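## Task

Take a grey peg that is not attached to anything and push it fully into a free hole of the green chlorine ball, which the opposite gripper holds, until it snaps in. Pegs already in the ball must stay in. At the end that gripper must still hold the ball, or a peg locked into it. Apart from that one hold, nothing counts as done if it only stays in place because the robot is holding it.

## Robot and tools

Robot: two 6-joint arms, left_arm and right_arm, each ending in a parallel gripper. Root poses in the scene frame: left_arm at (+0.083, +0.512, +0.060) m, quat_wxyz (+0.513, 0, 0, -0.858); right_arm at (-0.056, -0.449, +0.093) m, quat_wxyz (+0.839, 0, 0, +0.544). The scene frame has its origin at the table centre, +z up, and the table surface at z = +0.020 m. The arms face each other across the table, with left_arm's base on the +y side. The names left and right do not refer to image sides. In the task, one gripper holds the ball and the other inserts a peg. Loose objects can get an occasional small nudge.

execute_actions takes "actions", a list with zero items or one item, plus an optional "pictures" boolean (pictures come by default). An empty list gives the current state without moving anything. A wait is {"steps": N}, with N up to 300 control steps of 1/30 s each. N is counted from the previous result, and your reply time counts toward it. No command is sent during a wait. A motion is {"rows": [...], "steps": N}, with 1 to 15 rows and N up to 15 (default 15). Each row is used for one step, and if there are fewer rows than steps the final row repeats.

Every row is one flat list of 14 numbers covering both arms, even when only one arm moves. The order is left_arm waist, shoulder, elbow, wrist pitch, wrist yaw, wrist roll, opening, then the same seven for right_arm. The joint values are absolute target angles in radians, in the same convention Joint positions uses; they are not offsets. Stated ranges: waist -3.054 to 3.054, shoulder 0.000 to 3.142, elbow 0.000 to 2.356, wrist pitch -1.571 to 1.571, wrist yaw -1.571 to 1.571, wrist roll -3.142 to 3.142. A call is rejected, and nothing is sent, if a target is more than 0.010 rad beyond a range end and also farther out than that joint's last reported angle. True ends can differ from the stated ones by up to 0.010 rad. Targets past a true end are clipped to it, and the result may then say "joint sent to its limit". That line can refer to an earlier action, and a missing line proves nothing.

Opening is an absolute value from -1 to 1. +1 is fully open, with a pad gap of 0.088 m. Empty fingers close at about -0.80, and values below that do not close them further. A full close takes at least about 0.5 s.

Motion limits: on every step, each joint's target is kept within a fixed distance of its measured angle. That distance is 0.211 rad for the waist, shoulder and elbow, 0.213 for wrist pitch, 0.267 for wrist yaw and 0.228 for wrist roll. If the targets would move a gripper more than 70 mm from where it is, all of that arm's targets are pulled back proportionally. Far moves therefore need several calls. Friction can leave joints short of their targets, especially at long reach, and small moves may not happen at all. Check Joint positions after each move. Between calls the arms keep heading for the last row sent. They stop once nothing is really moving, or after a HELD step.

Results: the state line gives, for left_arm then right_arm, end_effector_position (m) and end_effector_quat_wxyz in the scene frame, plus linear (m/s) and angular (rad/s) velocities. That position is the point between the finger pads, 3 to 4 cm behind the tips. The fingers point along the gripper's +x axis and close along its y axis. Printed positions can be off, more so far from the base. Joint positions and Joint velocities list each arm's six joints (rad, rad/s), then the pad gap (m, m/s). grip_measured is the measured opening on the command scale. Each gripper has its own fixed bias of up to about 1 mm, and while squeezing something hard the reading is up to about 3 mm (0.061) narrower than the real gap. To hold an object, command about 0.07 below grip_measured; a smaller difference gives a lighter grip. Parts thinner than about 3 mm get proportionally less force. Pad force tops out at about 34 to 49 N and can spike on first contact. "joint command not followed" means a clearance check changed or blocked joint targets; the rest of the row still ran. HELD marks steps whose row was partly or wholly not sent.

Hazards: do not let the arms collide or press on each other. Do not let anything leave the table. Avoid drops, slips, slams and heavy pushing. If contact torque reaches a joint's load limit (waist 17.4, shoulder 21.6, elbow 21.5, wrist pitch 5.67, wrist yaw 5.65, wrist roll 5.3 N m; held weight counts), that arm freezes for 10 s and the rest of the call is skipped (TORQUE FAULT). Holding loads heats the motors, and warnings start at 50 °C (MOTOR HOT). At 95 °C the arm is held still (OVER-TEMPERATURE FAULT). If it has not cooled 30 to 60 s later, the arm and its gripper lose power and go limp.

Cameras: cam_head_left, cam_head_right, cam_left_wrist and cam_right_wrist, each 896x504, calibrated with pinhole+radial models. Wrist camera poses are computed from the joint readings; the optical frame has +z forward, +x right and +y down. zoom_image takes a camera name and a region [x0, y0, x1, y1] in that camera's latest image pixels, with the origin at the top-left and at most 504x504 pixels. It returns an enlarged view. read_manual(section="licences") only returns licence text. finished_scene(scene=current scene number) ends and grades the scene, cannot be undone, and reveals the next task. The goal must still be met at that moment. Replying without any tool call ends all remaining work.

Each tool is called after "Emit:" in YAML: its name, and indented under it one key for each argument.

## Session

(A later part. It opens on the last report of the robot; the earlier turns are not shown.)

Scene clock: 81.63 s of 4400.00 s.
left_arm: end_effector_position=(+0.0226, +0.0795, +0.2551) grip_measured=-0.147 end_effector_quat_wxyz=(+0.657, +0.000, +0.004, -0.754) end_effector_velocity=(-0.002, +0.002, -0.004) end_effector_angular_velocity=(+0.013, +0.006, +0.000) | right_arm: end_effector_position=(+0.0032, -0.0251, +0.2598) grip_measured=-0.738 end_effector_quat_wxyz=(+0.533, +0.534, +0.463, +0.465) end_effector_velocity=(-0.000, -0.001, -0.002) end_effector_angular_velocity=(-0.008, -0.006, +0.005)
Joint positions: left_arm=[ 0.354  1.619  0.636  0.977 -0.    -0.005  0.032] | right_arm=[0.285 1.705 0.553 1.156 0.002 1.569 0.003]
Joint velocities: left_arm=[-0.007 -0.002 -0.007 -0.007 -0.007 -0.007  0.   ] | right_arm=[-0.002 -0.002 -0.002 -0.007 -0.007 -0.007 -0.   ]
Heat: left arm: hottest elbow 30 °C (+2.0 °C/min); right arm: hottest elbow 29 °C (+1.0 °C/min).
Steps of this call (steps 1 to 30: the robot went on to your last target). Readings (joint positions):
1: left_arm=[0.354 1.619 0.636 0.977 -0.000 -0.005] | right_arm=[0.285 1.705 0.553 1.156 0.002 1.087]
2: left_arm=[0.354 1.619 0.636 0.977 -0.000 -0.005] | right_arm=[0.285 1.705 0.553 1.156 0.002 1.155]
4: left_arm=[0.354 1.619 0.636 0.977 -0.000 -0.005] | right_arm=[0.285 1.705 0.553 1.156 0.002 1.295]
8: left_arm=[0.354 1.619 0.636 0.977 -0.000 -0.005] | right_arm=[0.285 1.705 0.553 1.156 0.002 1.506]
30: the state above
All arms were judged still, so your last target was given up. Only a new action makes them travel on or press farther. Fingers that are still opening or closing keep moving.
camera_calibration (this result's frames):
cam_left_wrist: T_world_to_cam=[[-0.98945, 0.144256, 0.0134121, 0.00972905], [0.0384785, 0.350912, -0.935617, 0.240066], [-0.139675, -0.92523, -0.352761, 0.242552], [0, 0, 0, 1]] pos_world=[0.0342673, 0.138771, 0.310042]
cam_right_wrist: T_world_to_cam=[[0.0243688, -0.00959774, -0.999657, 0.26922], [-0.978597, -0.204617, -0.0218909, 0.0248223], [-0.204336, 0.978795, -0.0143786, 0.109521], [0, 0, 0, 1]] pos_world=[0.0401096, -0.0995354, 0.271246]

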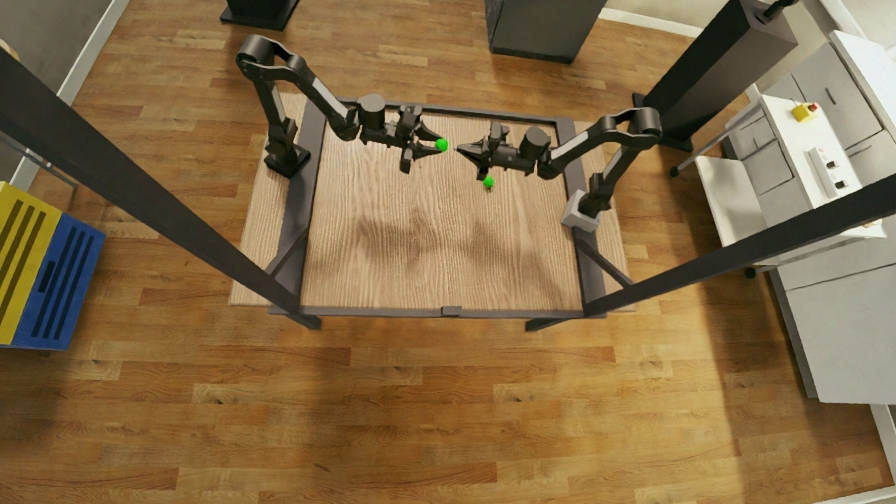

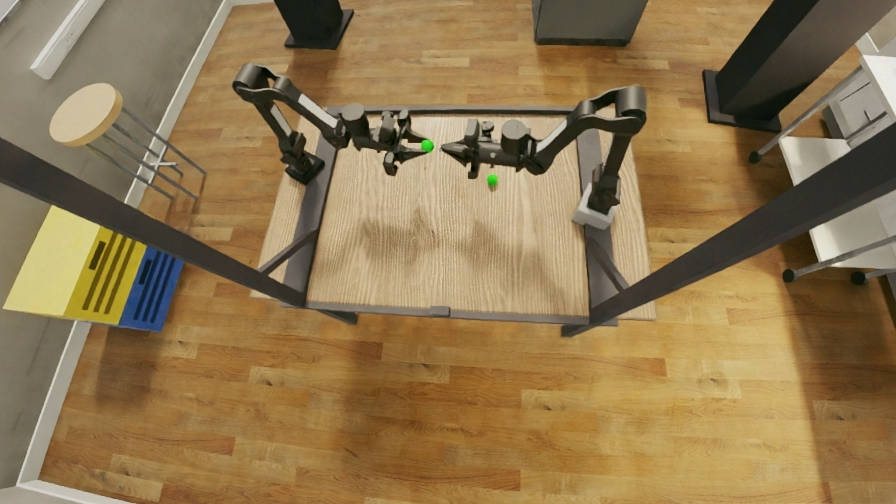

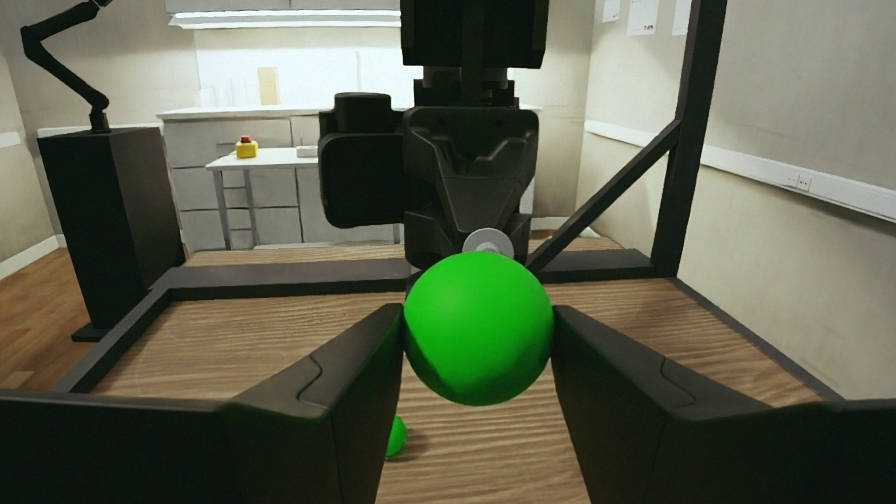

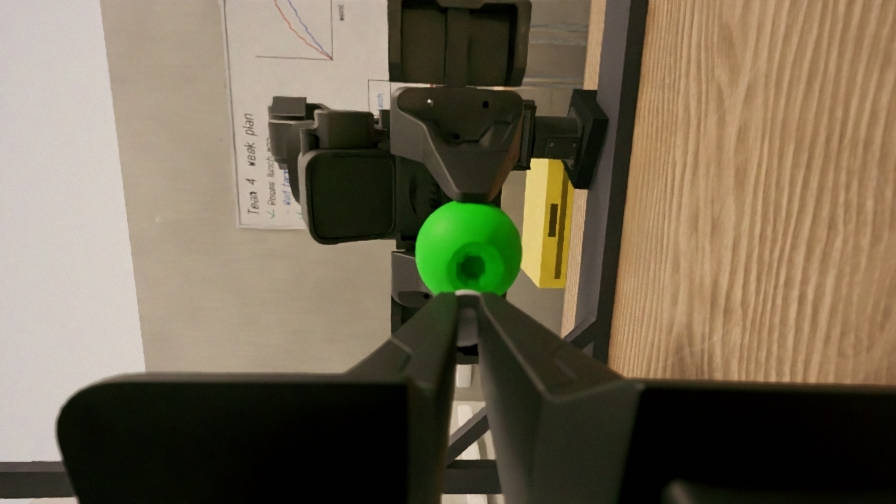

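Emit:
execute_actions:
  actions:
    - {"rows":[[0.364,1.621,0.636,0.978,0,-0.005,-0.23,0.287,1.73,0.585,1.151,0,1.575,-0.82]]}

Emit:
zoom_image:
  camera: "cam_left_wrist"
  region: [390, 200, 570, 340]

Emit:
zoom_image:
  camera: "cam_right_wrist"
  region: [380, 180, 560, 360]

Scene clock: 87.17 s of 4400.00 s.
left_arm: end_effector_position=(+0.0252, +0.0791, +0.2551) grip_measured=-0.147 end_effector_quat_wxyz=(+0.659, +0.000, +0.004, -0.752) end_effector_velocity=(+0.000, +0.000, -0.004) end_effector_angular_velocity=(+0.011, -0.009, +0.005) | right_arm: end_effector_position=(+0.0039, -0.0203, +0.2598) grip_measured=-0.738 end_effector_quat_wxyz=(+0.533, +0.534, +0.463, +0.465) end_effector_velocity=(+0.002, -0.001, -0.004) end_effector_angular_velocity=(-0.011, +0.009, +0.000)
Joint positions: left_arm=[ 0.36   1.619  0.636  0.977 -0.    -0.005  0.032] | right_arm=[0.285 1.721 0.573 1.152 0.002 1.569 0.003]
Joint velocities: left_arm=[-0.002  0.002 -0.002 -0.007 -0.007  0.007  0.   ] | right_arm=[-0.007  0.002 -0.002 -0.007 -0.007  0.007 -0.   ]
Heat: left arm: hottest wrist pitch 31 °C (+3.0 °C/min); right arm: hottest elbow 29 °C (+1.0 °C/min).
Steps of this call (steps 1 to 90: nothing new was sent; then 2.03 s passed at rest; steps 91 to 105: all 15 steps of this action). Readings (joint positions):
91: left_arm=[0.354 1.619 0.636 0.977 -0.000 -0.005] | right_arm=[0.285 1.708 0.556 1.155 0.002 1.569]
92: left_arm=[0.356 1.619 0.636 0.977 -0.000 -0.005] | right_arm=[0.285 1.712 0.561 1.155 0.002 1.569]
94: left_arm=[0.359 1.619 0.636 0.977 -0.000 -0.005] | right_arm=[0.285 1.718 0.570 1.153 0.002 1.569]
98: left_arm=[0.360 1.619 0.636 0.977 -0.000 -0.005] | right_arm=[0.285 1.721 0.573 1.152 0.002 1.569]
105: the state above
camera_calibration (this result's frames):
cam_left_wrist: T_world_to_cam=[[-0.990312, 0.138214, 0.0134121, 0.0128941], [0.036336, 0.351141, -0.935617, 0.240126], [-0.134025, -0.926065, -0.352761, 0.242512], [0, 0, 0, 1]] pos_world=[0.0365465, 0.138481, 0.310042]
cam_right_wrist: T_world_to_cam=[[0.0243688, -0.00959774, -0.999657, 0.269314], [-0.978597, -0.204617, -0.0218909, 0.026479], [-0.204336, 0.978795, -0.0143786, 0.104886], [0, 0, 0, 1]] pos_world=[0.0407814, -0.0946587, 0.27131]

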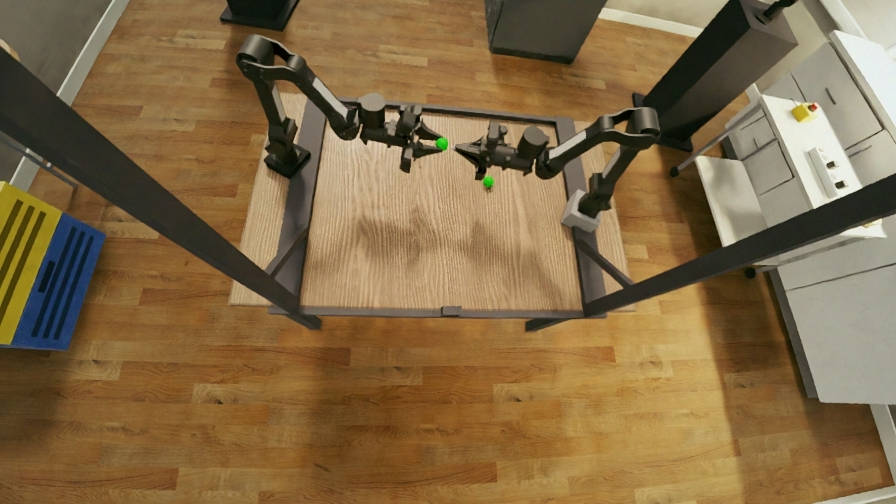

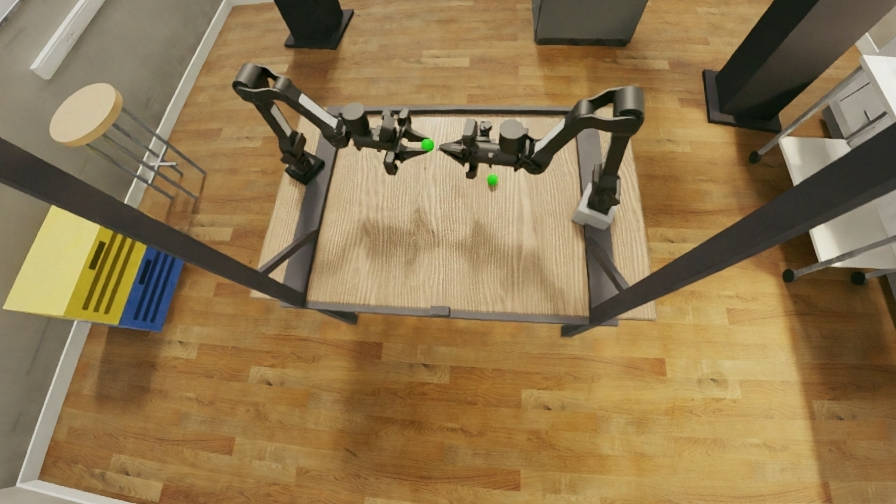

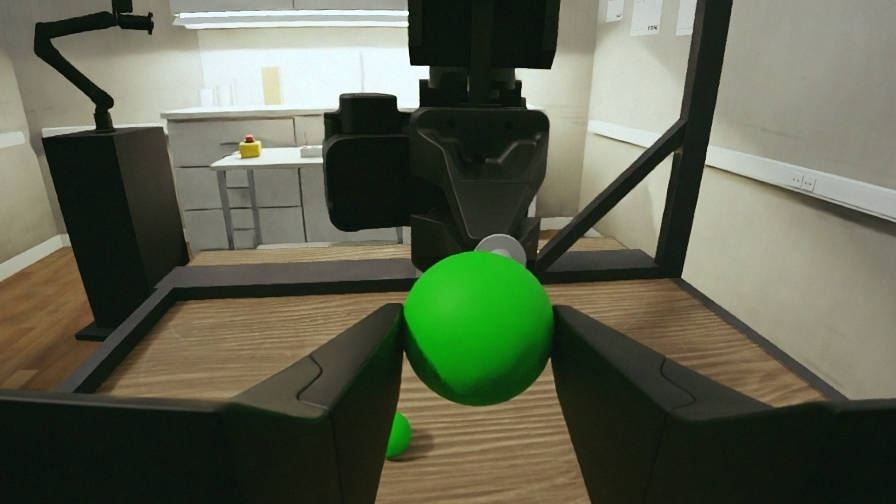

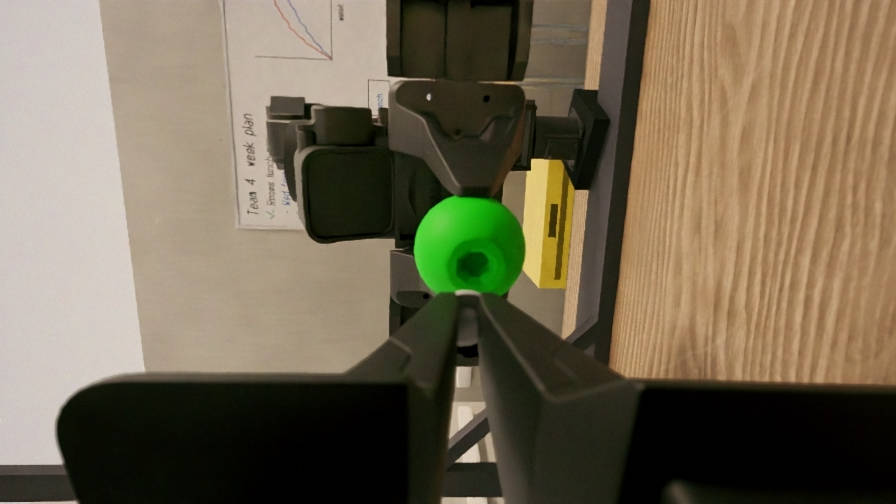

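Region (390, 200, 570, 340) of cam_left_wrist's 896x504 image, scaled by 2.800, with more detail than that image has.

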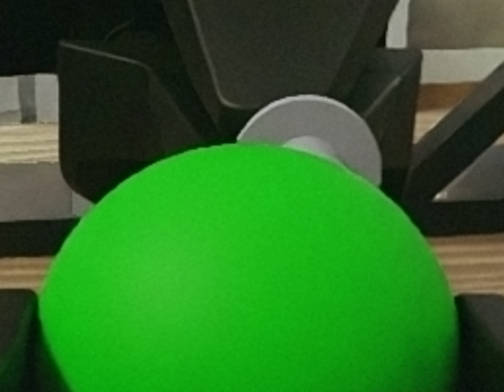

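Region (380, 180, 560, 360) of cam_right_wrist's 896x504 image, scaled by 2.800, with more detail than that image has.

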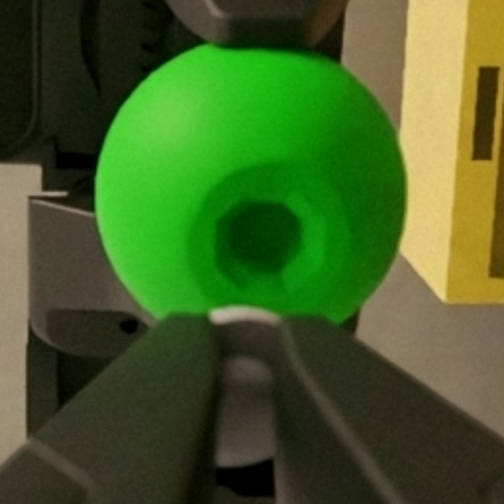

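Emit:
execute_actions:
  actions:
    - {"rows":[[0.343,1.621,0.636,0.988,0,-0.005,-0.23,0.287,1.73,0.585,1.151,0,1.575,-0.82]]}

Emit:
zoom_image:
  camera: "cam_left_wrist"
  region: [390, 200, 570, 340]

Emit:
zoom_image:
  camera: "cam_right_wrist"
  region: [380, 180, 560, 360]

Scene clock: 91.27 s of 4400.00 s.
left_arm: end_effector_position=(+0.0194, +0.0799, +0.2571) grip_measured=-0.147 end_effector_quat_wxyz=(+0.654, -0.003, +0.001, -0.757) end_effector_velocity=(+0.000, +0.001, +0.005) end_effector_angular_velocity=(-0.021, +0.010, +0.005) | right_arm: end_effector_position=(+0.0039, -0.0202, +0.2597) grip_measured=-0.738 end_effector_quat_wxyz=(+0.533, +0.534, +0.463, +0.465) end_effector_velocity=(+0.002, +0.000, +0.000) end_effector_angular_velocity=(-0.003, -0.007, -0.010)
Joint positions: left_arm=[ 0.347  1.619  0.636  0.986 -0.    -0.005  0.032] | right_arm=[0.285 1.721 0.573 1.152 0.002 1.569 0.003]
Joint velocities: left_arm=[-0.002 -0.002 -0.002  0.022 -0.007 -0.007 -0.   ] | right_arm=[-0.002 -0.002  0.002 -0.007  0.007 -0.007 -0.   ]
Heat: left arm: hottest wrist pitch 31 °C (+2.0 °C/min); right arm: hottest elbow 30 °C (+1.0 °C/min).
Steps of this call (steps 1 to 15: the robot went on to your last target; steps 16 to 90: nothing new was sent; then 0.60 s passed at rest; steps 91 to 105: all 15 steps of this action). Readings (joint positions):
91: left_arm=[0.359 1.619 0.636 0.978 -0.000 -0.005] | right_arm=[0.285 1.721 0.573 1.152 0.002 1.569]
92: left_arm=[0.357 1.619 0.636 0.981 -0.000 -0.005] | right_arm=[0.285 1.721 0.573 1.152 0.002 1.569]
94: left_arm=[0.351 1.619 0.636 0.984 -0.000 -0.005] | right_arm=[0.285 1.721 0.573 1.152 0.002 1.569]
98: left_arm=[0.347 1.619 0.636 0.986 -0.000 -0.005] | right_arm=[0.285 1.721 0.573 1.152 0.002 1.569]
105: the state above
camera_calibration (this result's frames):
cam_left_wrist: T_world_to_cam=[[-0.98836, 0.151545, 0.0133531, 0.00594854], [0.0397756, 0.342135, -0.938809, 0.243396], [-0.14684, -0.92735, -0.34418, 0.241334], [0, 0, 0, 1]] pos_world=[0.0316355, 0.139625, 0.311485]
cam_right_wrist: T_world_to_cam=[[0.0243167, -0.00997552, -0.999655, 0.269149], [-0.978598, -0.204625, -0.0217626, 0.0264502], [-0.204337, 0.97879, -0.0147378, 0.104954], [0, 0, 0, 1]] pos_world=[0.0407853, -0.0946305, 0.271178]

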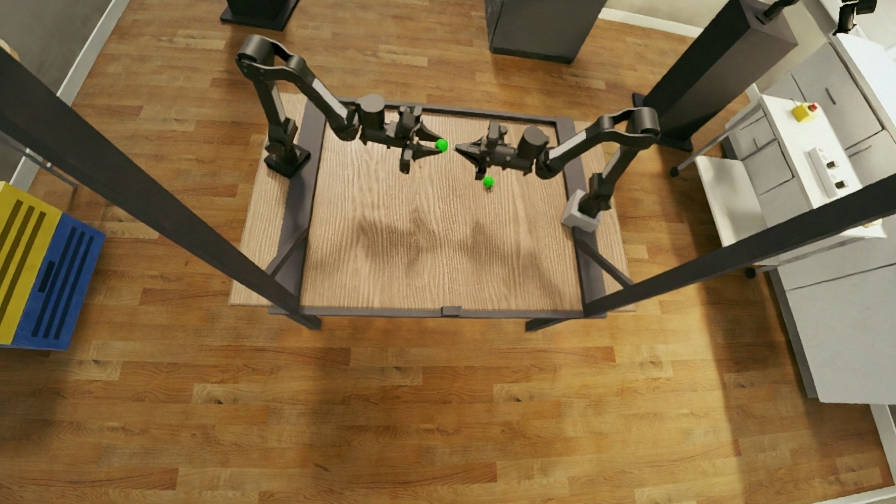

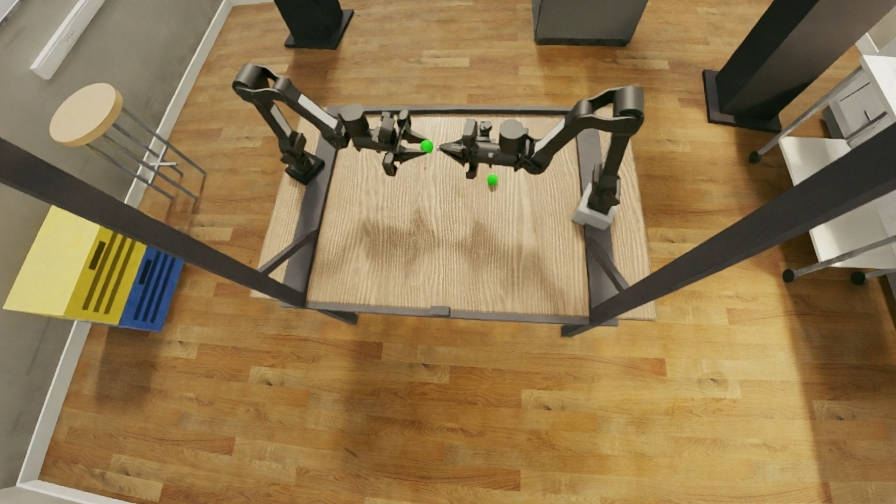

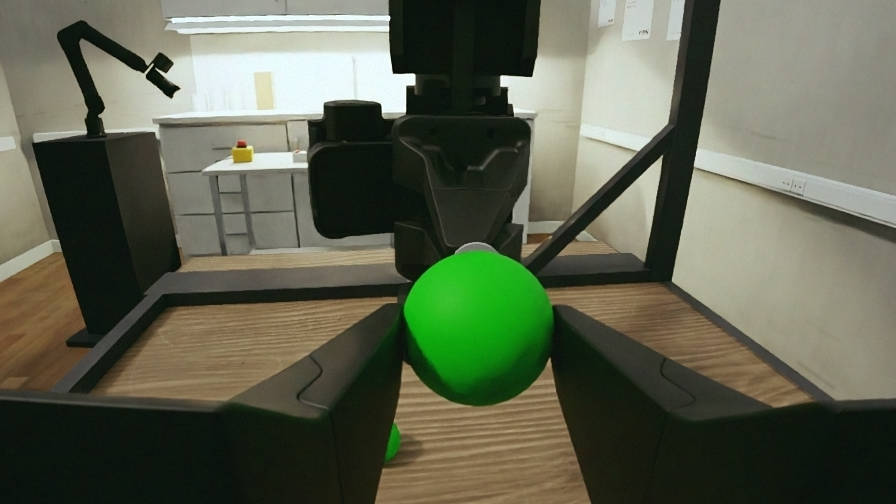

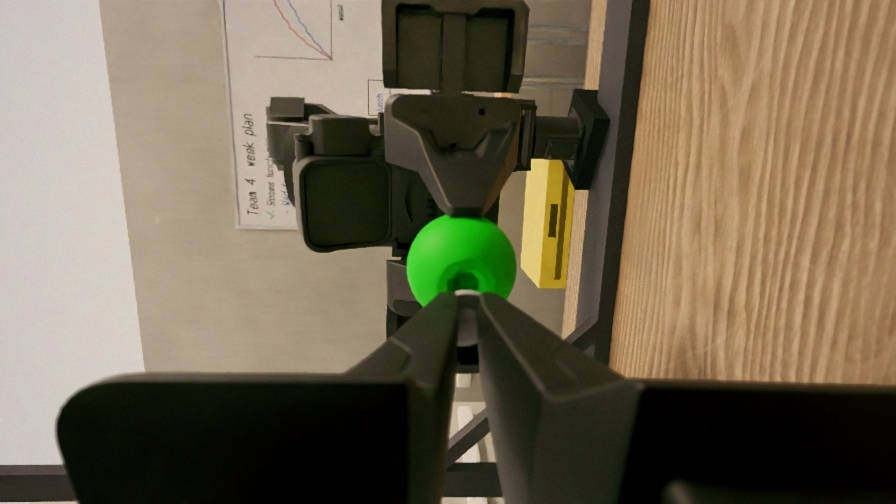

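Region (390, 200, 570, 340) of cam_left_wrist's 896x504 image, scaled by 2.800, with more detail than that image has.

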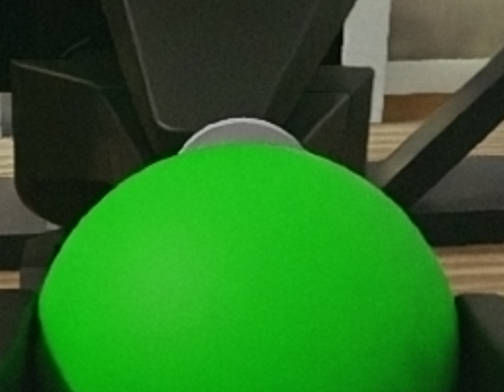

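Region (380, 180, 560, 360) of cam_right_wrist's 896x504 image, scaled by 2.800, with more detail than that image has.

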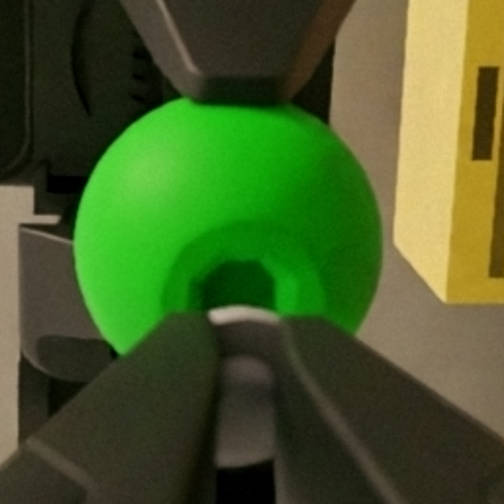

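Emit:
execute_actions:
  actions:
    - {"rows":[[0.341,1.621,0.636,0.988,0,-0.005,-0.23,0.287,1.746,0.605,1.146,0,1.575,-0.82],[0.341,1.621,0.636,0.988,0,-0.005,-0.23,0.287,1.746,0.605,1.146,0,1.575,-0.82],[0.341,1.621,0.636,0.988,0,-0.005,-0.23,0.287,1.762,0.626,1.142,0,1.575,-0.82]]}

Emit:
zoom_image:
  camera: "cam_head_right"
  region: [400, 125, 460, 165]

Emit:
zoom_image:
  camera: "cam_right_wrist"
  region: [380, 180, 560, 360]

Scene clock: 96.13 s of 4400.00 s.
left_arm: end_effector_position=(+0.0186, +0.0801, +0.2571) grip_measured=-0.147 end_effector_quat_wxyz=(+0.653, -0.003, +0.001, -0.757) end_effector_velocity=(+0.000, +0.000, -0.004) end_effector_angular_velocity=(+0.013, +0.005, +0.005) | right_arm: end_effector_position=(+0.0052, -0.0103, +0.2599) grip_measured=-0.738 end_effector_quat_wxyz=(+0.533, +0.534, +0.463, +0.465) end_effector_velocity=(-0.000, -0.000, -0.004) end_effector_angular_velocity=(-0.015, -0.020, +0.005)
Joint positions: left_arm=[ 0.345  1.619  0.636  0.986 -0.    -0.005  0.032] | right_arm=[0.285 1.753 0.614 1.143 0.002 1.57  0.003]
Joint velocities: left_arm=[-0.002  0.002 -0.002 -0.007 -0.007 -0.007 -0.   ] | right_arm=[-0.002  0.002 -0.002 -0.007 -0.007 -0.022  0.   ]
Heat: left arm: hottest wrist pitch 31 °C (+2.0 °C/min); right arm: hottest elbow 30 °C (+1.0 °C/min).
Steps of this call (steps 1 to 15: the robot went on to your last target; steps 16 to 90: nothing new was sent; then 1.37 s passed at rest; steps 91 to 105: all 15 steps of this action). Readings (joint positions):
91: left_arm=[0.347 1.619 0.636 0.986 -0.000 -0.005] | right_arm=[0.285 1.724 0.576 1.151 0.002 1.569]
92: left_arm=[0.346 1.619 0.636 0.986 -0.000 -0.005] | right_arm=[0.285 1.728 0.582 1.150 0.002 1.569]
94: left_arm=[0.345 1.619 0.636 0.986 -0.000 -0.005] | right_arm=[0.285 1.741 0.598 1.146 0.002 1.569]
98: left_arm=[0.345 1.619 0.636 0.986 -0.000 -0.005] | right_arm=[0.285 1.752 0.612 1.144 0.002 1.570]
105: the state above
camera_calibration (this result's frames):
cam_left_wrist: T_world_to_cam=[[-0.988069, 0.15343, 0.0133531, 0.00495932], [0.0404281, 0.342058, -0.938809, 0.243381], [-0.148609, -0.927068, -0.34418, 0.241336], [0, 0, 0, 1]] pos_world=[0.0309253, 0.139724, 0.311485]
cam_right_wrist: T_world_to_cam=[[0.0240432, -0.00916705, -0.999669, 0.269517], [-0.978604, -0.204609, -0.0216603, 0.0298037], [-0.204343, 0.978801, -0.0138904, 0.0952898], [0, 0, 0, 1]] pos_world=[0.0421577, -0.084701, 0.271397]

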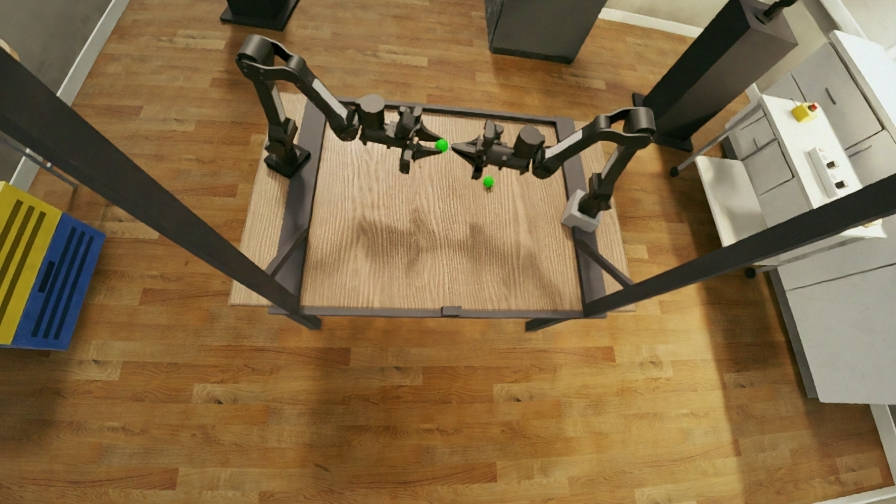

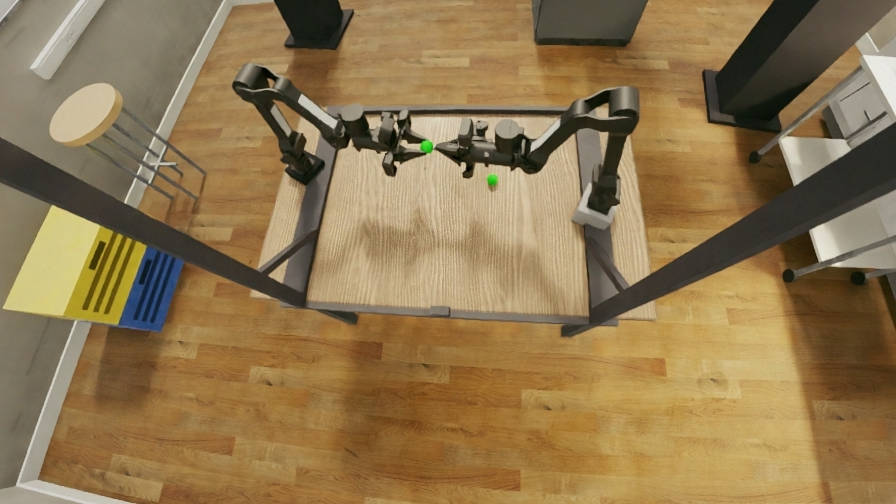

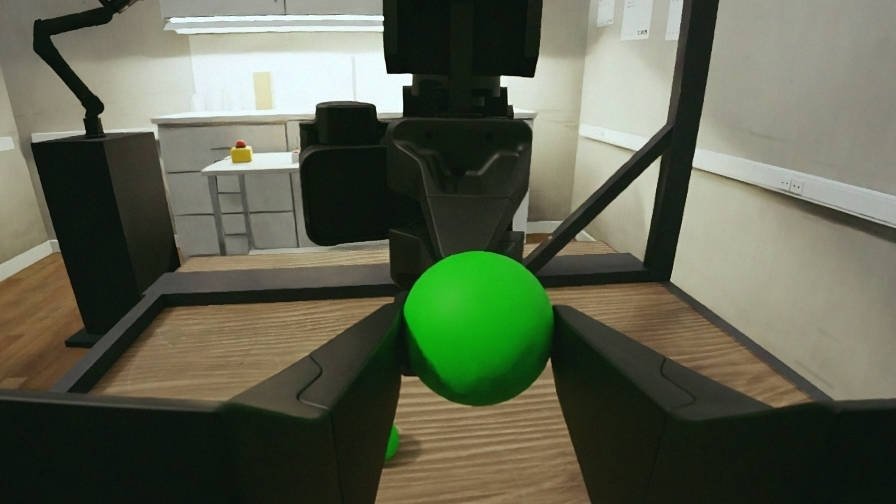

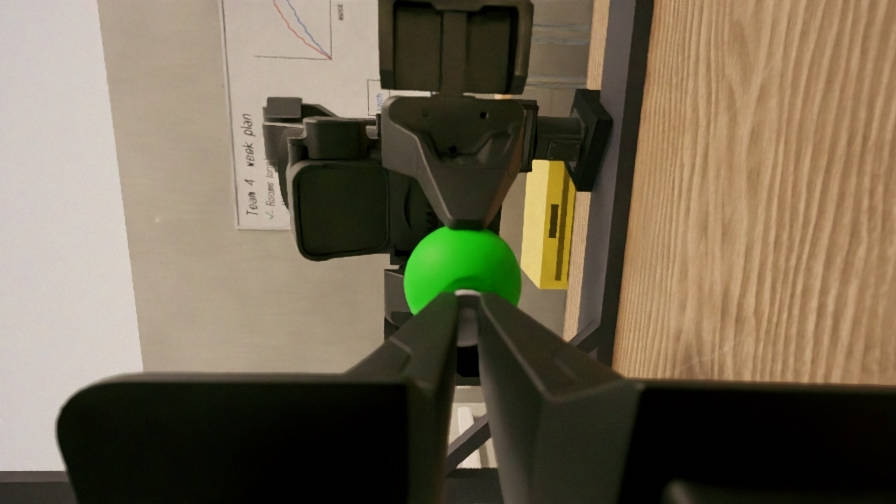

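Region (400, 125, 460, 165) of cam_head_right's 896x504 image, scaled by 8.400, with more detail than that image has.

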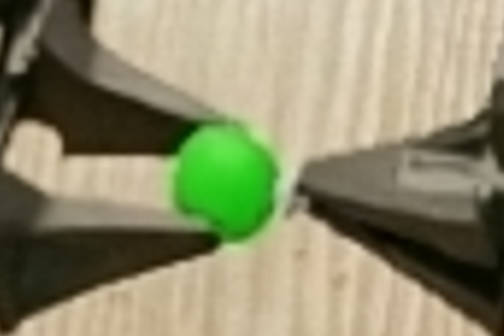

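Region (380, 180, 560, 360) of cam_right_wrist's 896x504 image, scaled by 2.800, with more detail than that image has.

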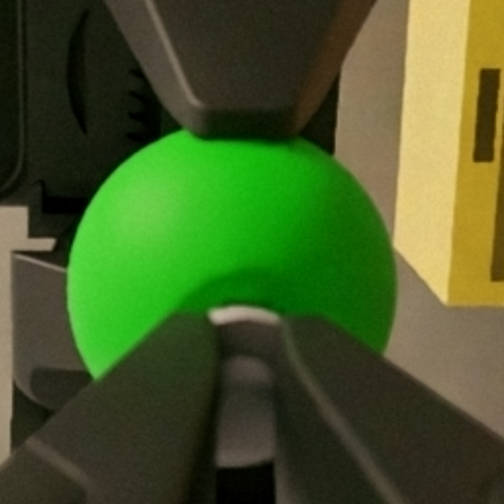

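Emit:
execute_actions:
  actions:
    - {"rows":[[0.341,1.621,0.636,0.988,0,-0.005,-0.23,0.287,1.765,0.63,1.141,0,1.575,-0.82],[0.341,1.621,0.636,0.988,0,-0.005,-0.23,0.287,1.768,0.634,1.14,0,1.575,-0.82],[0.341,1.621,0.636,0.988,0,-0.005,-0.23,0.287,1.771,0.638,1.139,0,1.575,-0.82],[0.341,1.621,0.636,0.988,0,-0.005,-0.23,0.287,1.774,0.642,1.138,0,1.575,-0.82],[0.341,1.621,0.636,0.988,0,-0.005,-0.23,0.287,1.777,0.646,1.137,0,1.575,-0.82],[0.341,1.621,0.636,0.988,0,-0.005,-0.23,0.287,1.78,0.65,1.136,0,1.575,-0.82],[0.341,1.621,0.636,0.988,0,-0.005,-0.23,0.287,1.783,0.654,1.135,0,1.575,-0.82],[0.341,1.621,0.636,0.988,0,-0.005,-0.23,0.287,1.786,0.658,1.134,0,1.575,-0.82]]}

Emit:
zoom_image:
  camera: "cam_head_right"
  region: [400, 125, 460, 165]

Emit:
zoom_image:
  camera: "cam_right_wrist"
  region: [380, 180, 560, 360]

Scene clock: 103.10 s of 4400.00 s.
left_arm: end_effector_position=(+0.0181, +0.0801, +0.2573) grip_measured=-0.147 end_effector_quat_wxyz=(+0.653, -0.003, +0.000, -0.758) end_effector_velocity=(-0.002, +0.001, -0.000) end_effector_angular_velocity=(-0.001, +0.008, -0.010) | right_arm: end_effector_position=(+0.0058, -0.0051, +0.2579) grip_measured=-0.738 end_effector_quat_wxyz=(+0.534, +0.533, +0.464, +0.464) end_effector_velocity=(-0.004, -0.000, -0.005) end_effector_angular_velocity=(-0.021, +0.010, +0.024)
Joint positions: left_arm=[ 0.344  1.619  0.636  0.987 -0.    -0.005  0.032] | right_arm=[0.285 1.772 0.635 1.136 0.002 1.57  0.003]
Joint velocities: left_arm=[-0.002  0.002 -0.002  0.007  0.007 -0.007 -0.   ] | right_arm=[ 0.002 -0.002 -0.002 -0.022 -0.022  0.007 -0.   ]
Heat: left arm: hottest elbow 31 °C (+2.0 °C/min); right arm: hottest elbow 30 °C (+1.0 °C/min).
Steps of this call (steps 1 to 15: the robot went on to your last target; steps 16 to 90: nothing new was sent; then 3.47 s passed at rest; steps 91 to 105: all 15 steps of this action). Readings (joint positions):
91: left_arm=[0.345 1.619 0.636 0.986 -0.000 -0.005] | right_arm=[0.285 1.753 0.615 1.143 0.002 1.570]
92: left_arm=[0.345 1.619 0.636 0.986 -0.000 -0.005] | right_arm=[0.285 1.755 0.616 1.142 0.002 1.570]
94: left_arm=[0.345 1.619 0.636 0.987 -0.000 -0.005] | right_arm=[0.285 1.759 0.622 1.140 0.002 1.570]
98: left_arm=[0.344 1.619 0.636 0.987 -0.000 -0.005] | right_arm=[0.285 1.770 0.633 1.137 0.002 1.570]
105: the state above
camera_calibration (this result's frames):
cam_left_wrist: T_world_to_cam=[[-0.987891, 0.154575, 0.0133457, 0.00436311], [0.0406604, 0.340949, -0.939202, 0.243796], [-0.149728, -0.927287, -0.343105, 0.241179], [0, 0, 0, 1]] pos_world=[0.0305086, 0.139846, 0.311665]
cam_right_wrist: T_world_to_cam=[[0.0232682, -0.0148248, -0.999619, 0.267468], [-0.978542, -0.2051, -0.0197359, 0.0308711], [-0.204729, 0.978629, -0.019279, 0.0916321], [0, 0, 0, 1]] pos_world=[0.0427449, -0.079377, 0.269742]

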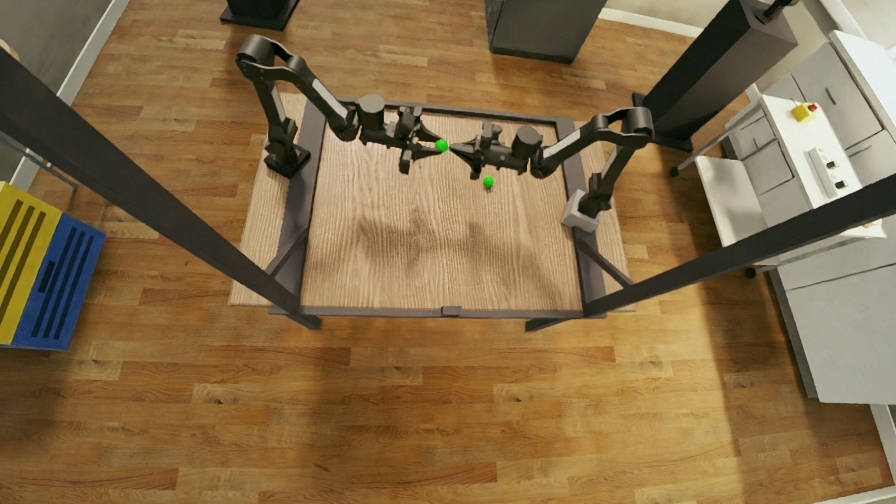

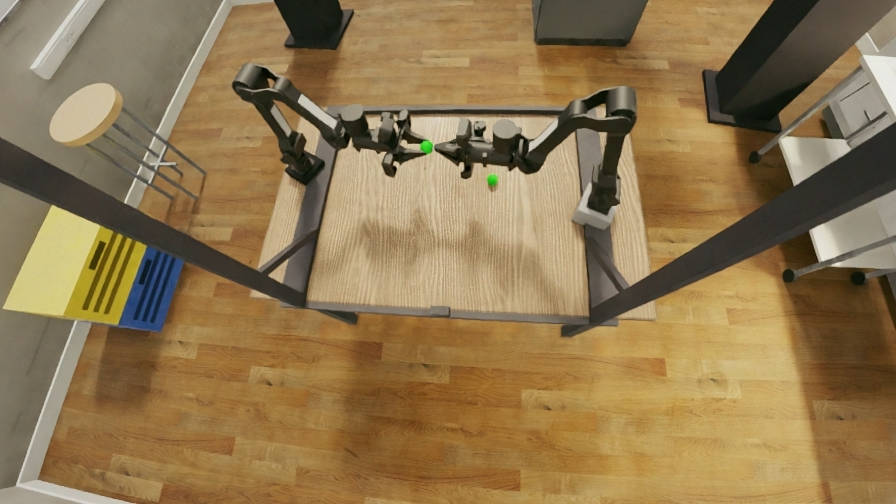

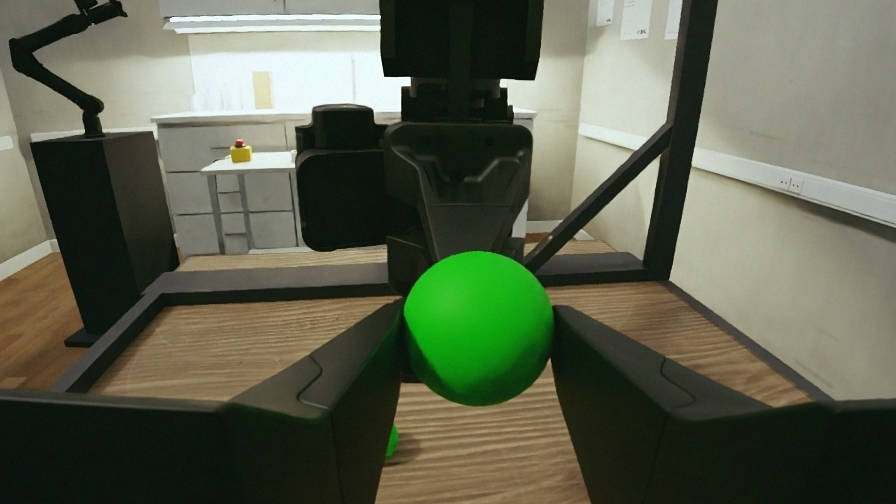

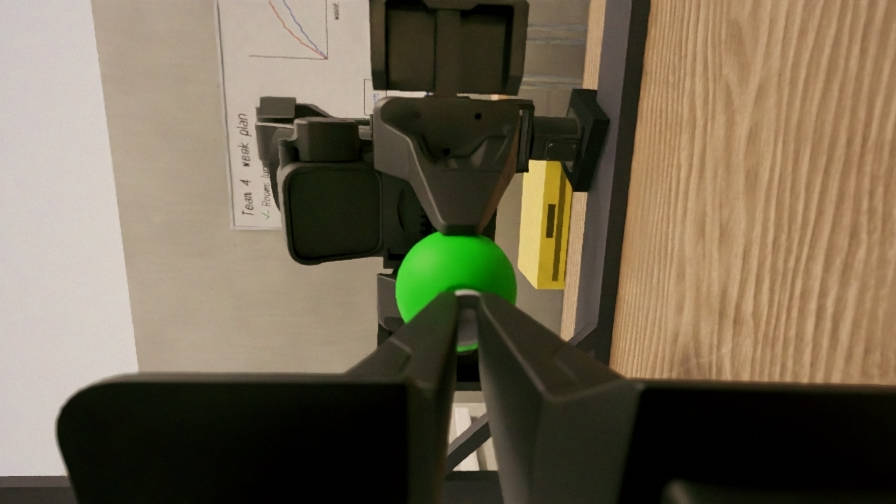

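Region (400, 125, 460, 165) of cam_head_right's 896x504 image, scaled by 8.400, with more detail than that image has.

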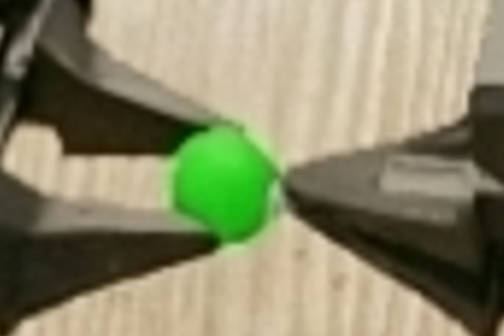

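Region (380, 180, 560, 360) of cam_right_wrist's 896x504 image, scaled by 2.800, with more detail than that image has.

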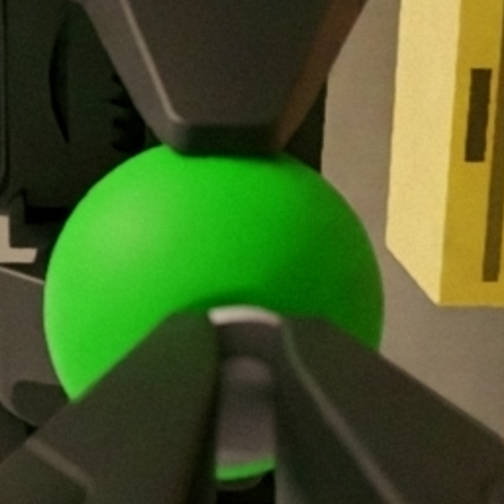

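Entered, sagging; push with elbow bias.

Emit:
execute_actions:
  actions:
    - {"rows":[[0.341,1.625,0.645,0.988,0,-0.005,-0.23,0.287,1.786,0.664,1.136,0,1.575,-0.82],[0.341,1.625,0.645,0.988,0,-0.005,-0.23,0.287,1.786,0.668,1.136,0,1.575,-0.82],[0.341,1.625,0.645,0.988,0,-0.005,-0.23,0.287,1.788,0.672,1.136,0,1.575,-0.82],[0.341,1.625,0.645,0.988,0,-0.005,-0.23,0.287,1.79,0.676,1.136,0,1.575,-0.82],[0.341,1.625,0.645,0.988,0,-0.005,-0.23,0.287,1.792,0.68,1.136,0,1.575,-0.82]]}

Emit:
zoom_image:
  camera: "cam_right_wrist"
  region: [380, 180, 560, 360]

Scene clock: 110.70 s of 4400.00 s.
left_arm: end_effector_position=(+0.0180, +0.0802, +0.2573) grip_measured=-0.147 end_effector_quat_wxyz=(+0.653, -0.003, +0.000, -0.758) end_effector_velocity=(+0.000, +0.001, +0.000) end_effector_angular_velocity=(+0.006, +0.021, +0.005) | right_arm: end_effector_position=(+0.0061, -0.0031, +0.2587) grip_measured=-0.738 end_effector_quat_wxyz=(+0.533, +0.533, +0.464, +0.465) end_effector_velocity=(+0.002, +0.000, +0.000) end_effector_angular_velocity=(-0.001, +0.008, -0.010)
Joint positions: left_arm=[ 0.343  1.619  0.636  0.987 -0.    -0.005  0.032] | right_arm=[0.285 1.778 0.643 1.136 0.002 1.57  0.003]
Joint velocities: left_arm=[-0.002 -0.007 -0.002 -0.007 -0.007 -0.022 -0.   ] | right_arm=[-0.002 -0.002  0.002 -0.007  0.007  0.007 -0.   ]
Heat: left arm: hottest elbow 31 °C (+2.0 °C/min); right arm: hottest elbow 31 °C (+2.0 °C/min).
Steps of this call (steps 1 to 15: the robot went on to your last target; steps 16 to 90: nothing new was sent; then 4.10 s passed at rest; steps 91 to 105: all 15 steps of this action). Readings (joint positions):
91: left_arm=[0.344 1.619 0.636 0.987 -0.000 -0.005] | right_arm=[0.285 1.772 0.635 1.136 0.002 1.570]
92: left_arm=[0.344 1.619 0.636 0.987 -0.000 -0.005] | right_arm=[0.285 1.773 0.637 1.136 0.002 1.570]
94: left_arm=[0.344 1.619 0.636 0.987 -0.000 -0.005] | right_arm=[0.285 1.774 0.640 1.136 0.002 1.570]
98: left_arm=[0.343 1.619 0.636 0.987 -0.000 -0.005] | right_arm=[0.285 1.778 0.643 1.136 0.002 1.570]
105: the state above
camera_calibration (this result's frames):
cam_left_wrist: T_world_to_cam=[[-0.987832, 0.154952, 0.0133457, 0.00416526], [0.0407904, 0.340933, -0.939202, 0.243793], [-0.150081, -0.927229, -0.343105, 0.241179], [0, 0, 0, 1]] pos_world=[0.0303666, 0.139866, 0.311665]
cam_right_wrist: T_world_to_cam=[[0.0236315, -0.0121803, -0.999647, 0.268282], [-0.978535, -0.205046, -0.020634, 0.0317855], [-0.204722, 0.978677, -0.0167644, 0.0891306], [0, 0, 0, 1]] pos_world=[0.0430104, -0.0774448, 0.270337]

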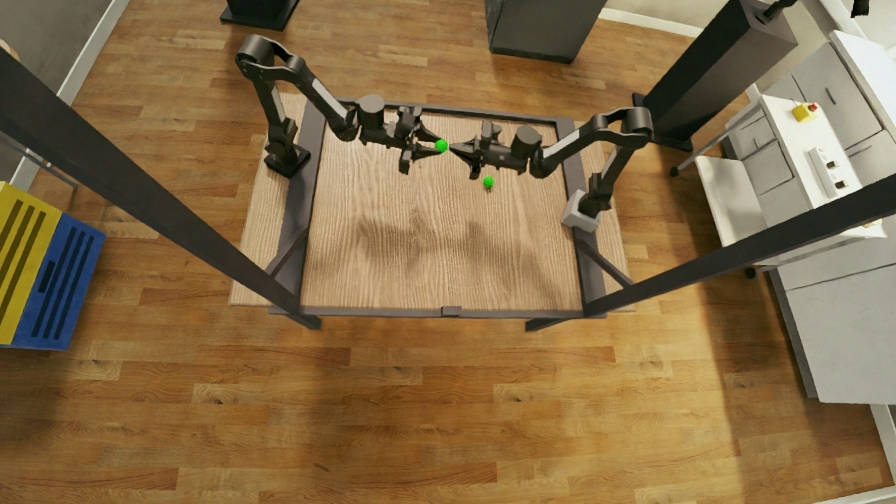

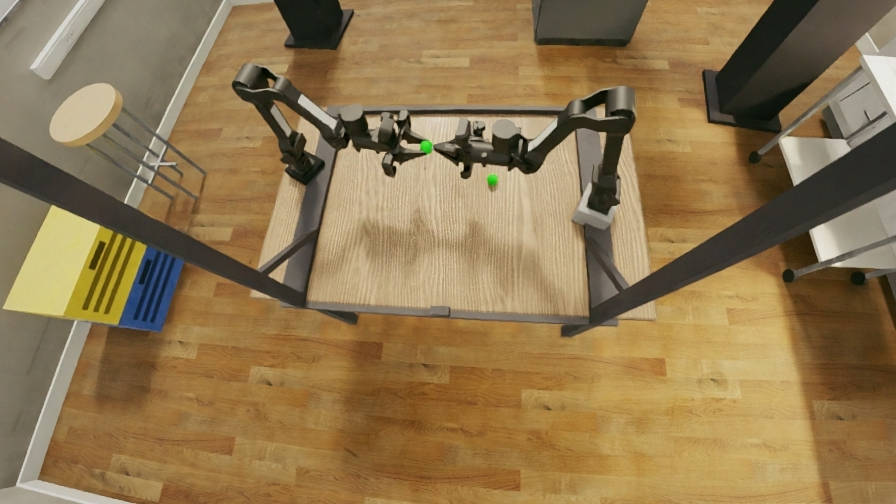

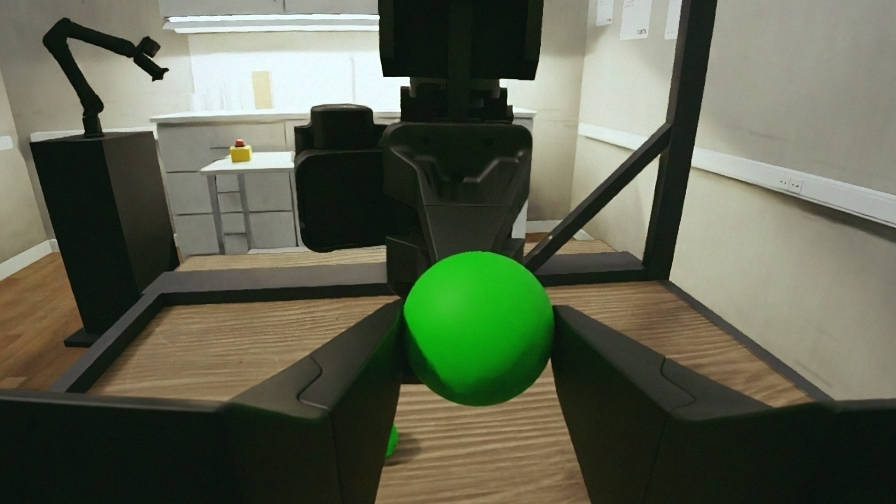

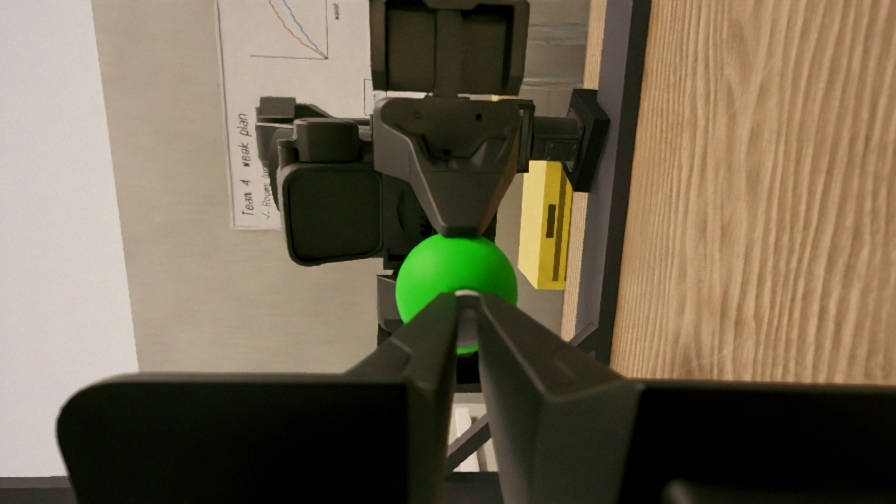

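Region (380, 180, 560, 360) of cam_right_wrist's 896x504 image, scaled by 2.800, with more detail than that image has.

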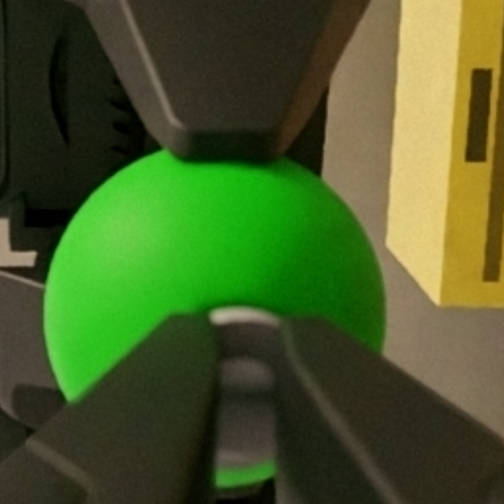

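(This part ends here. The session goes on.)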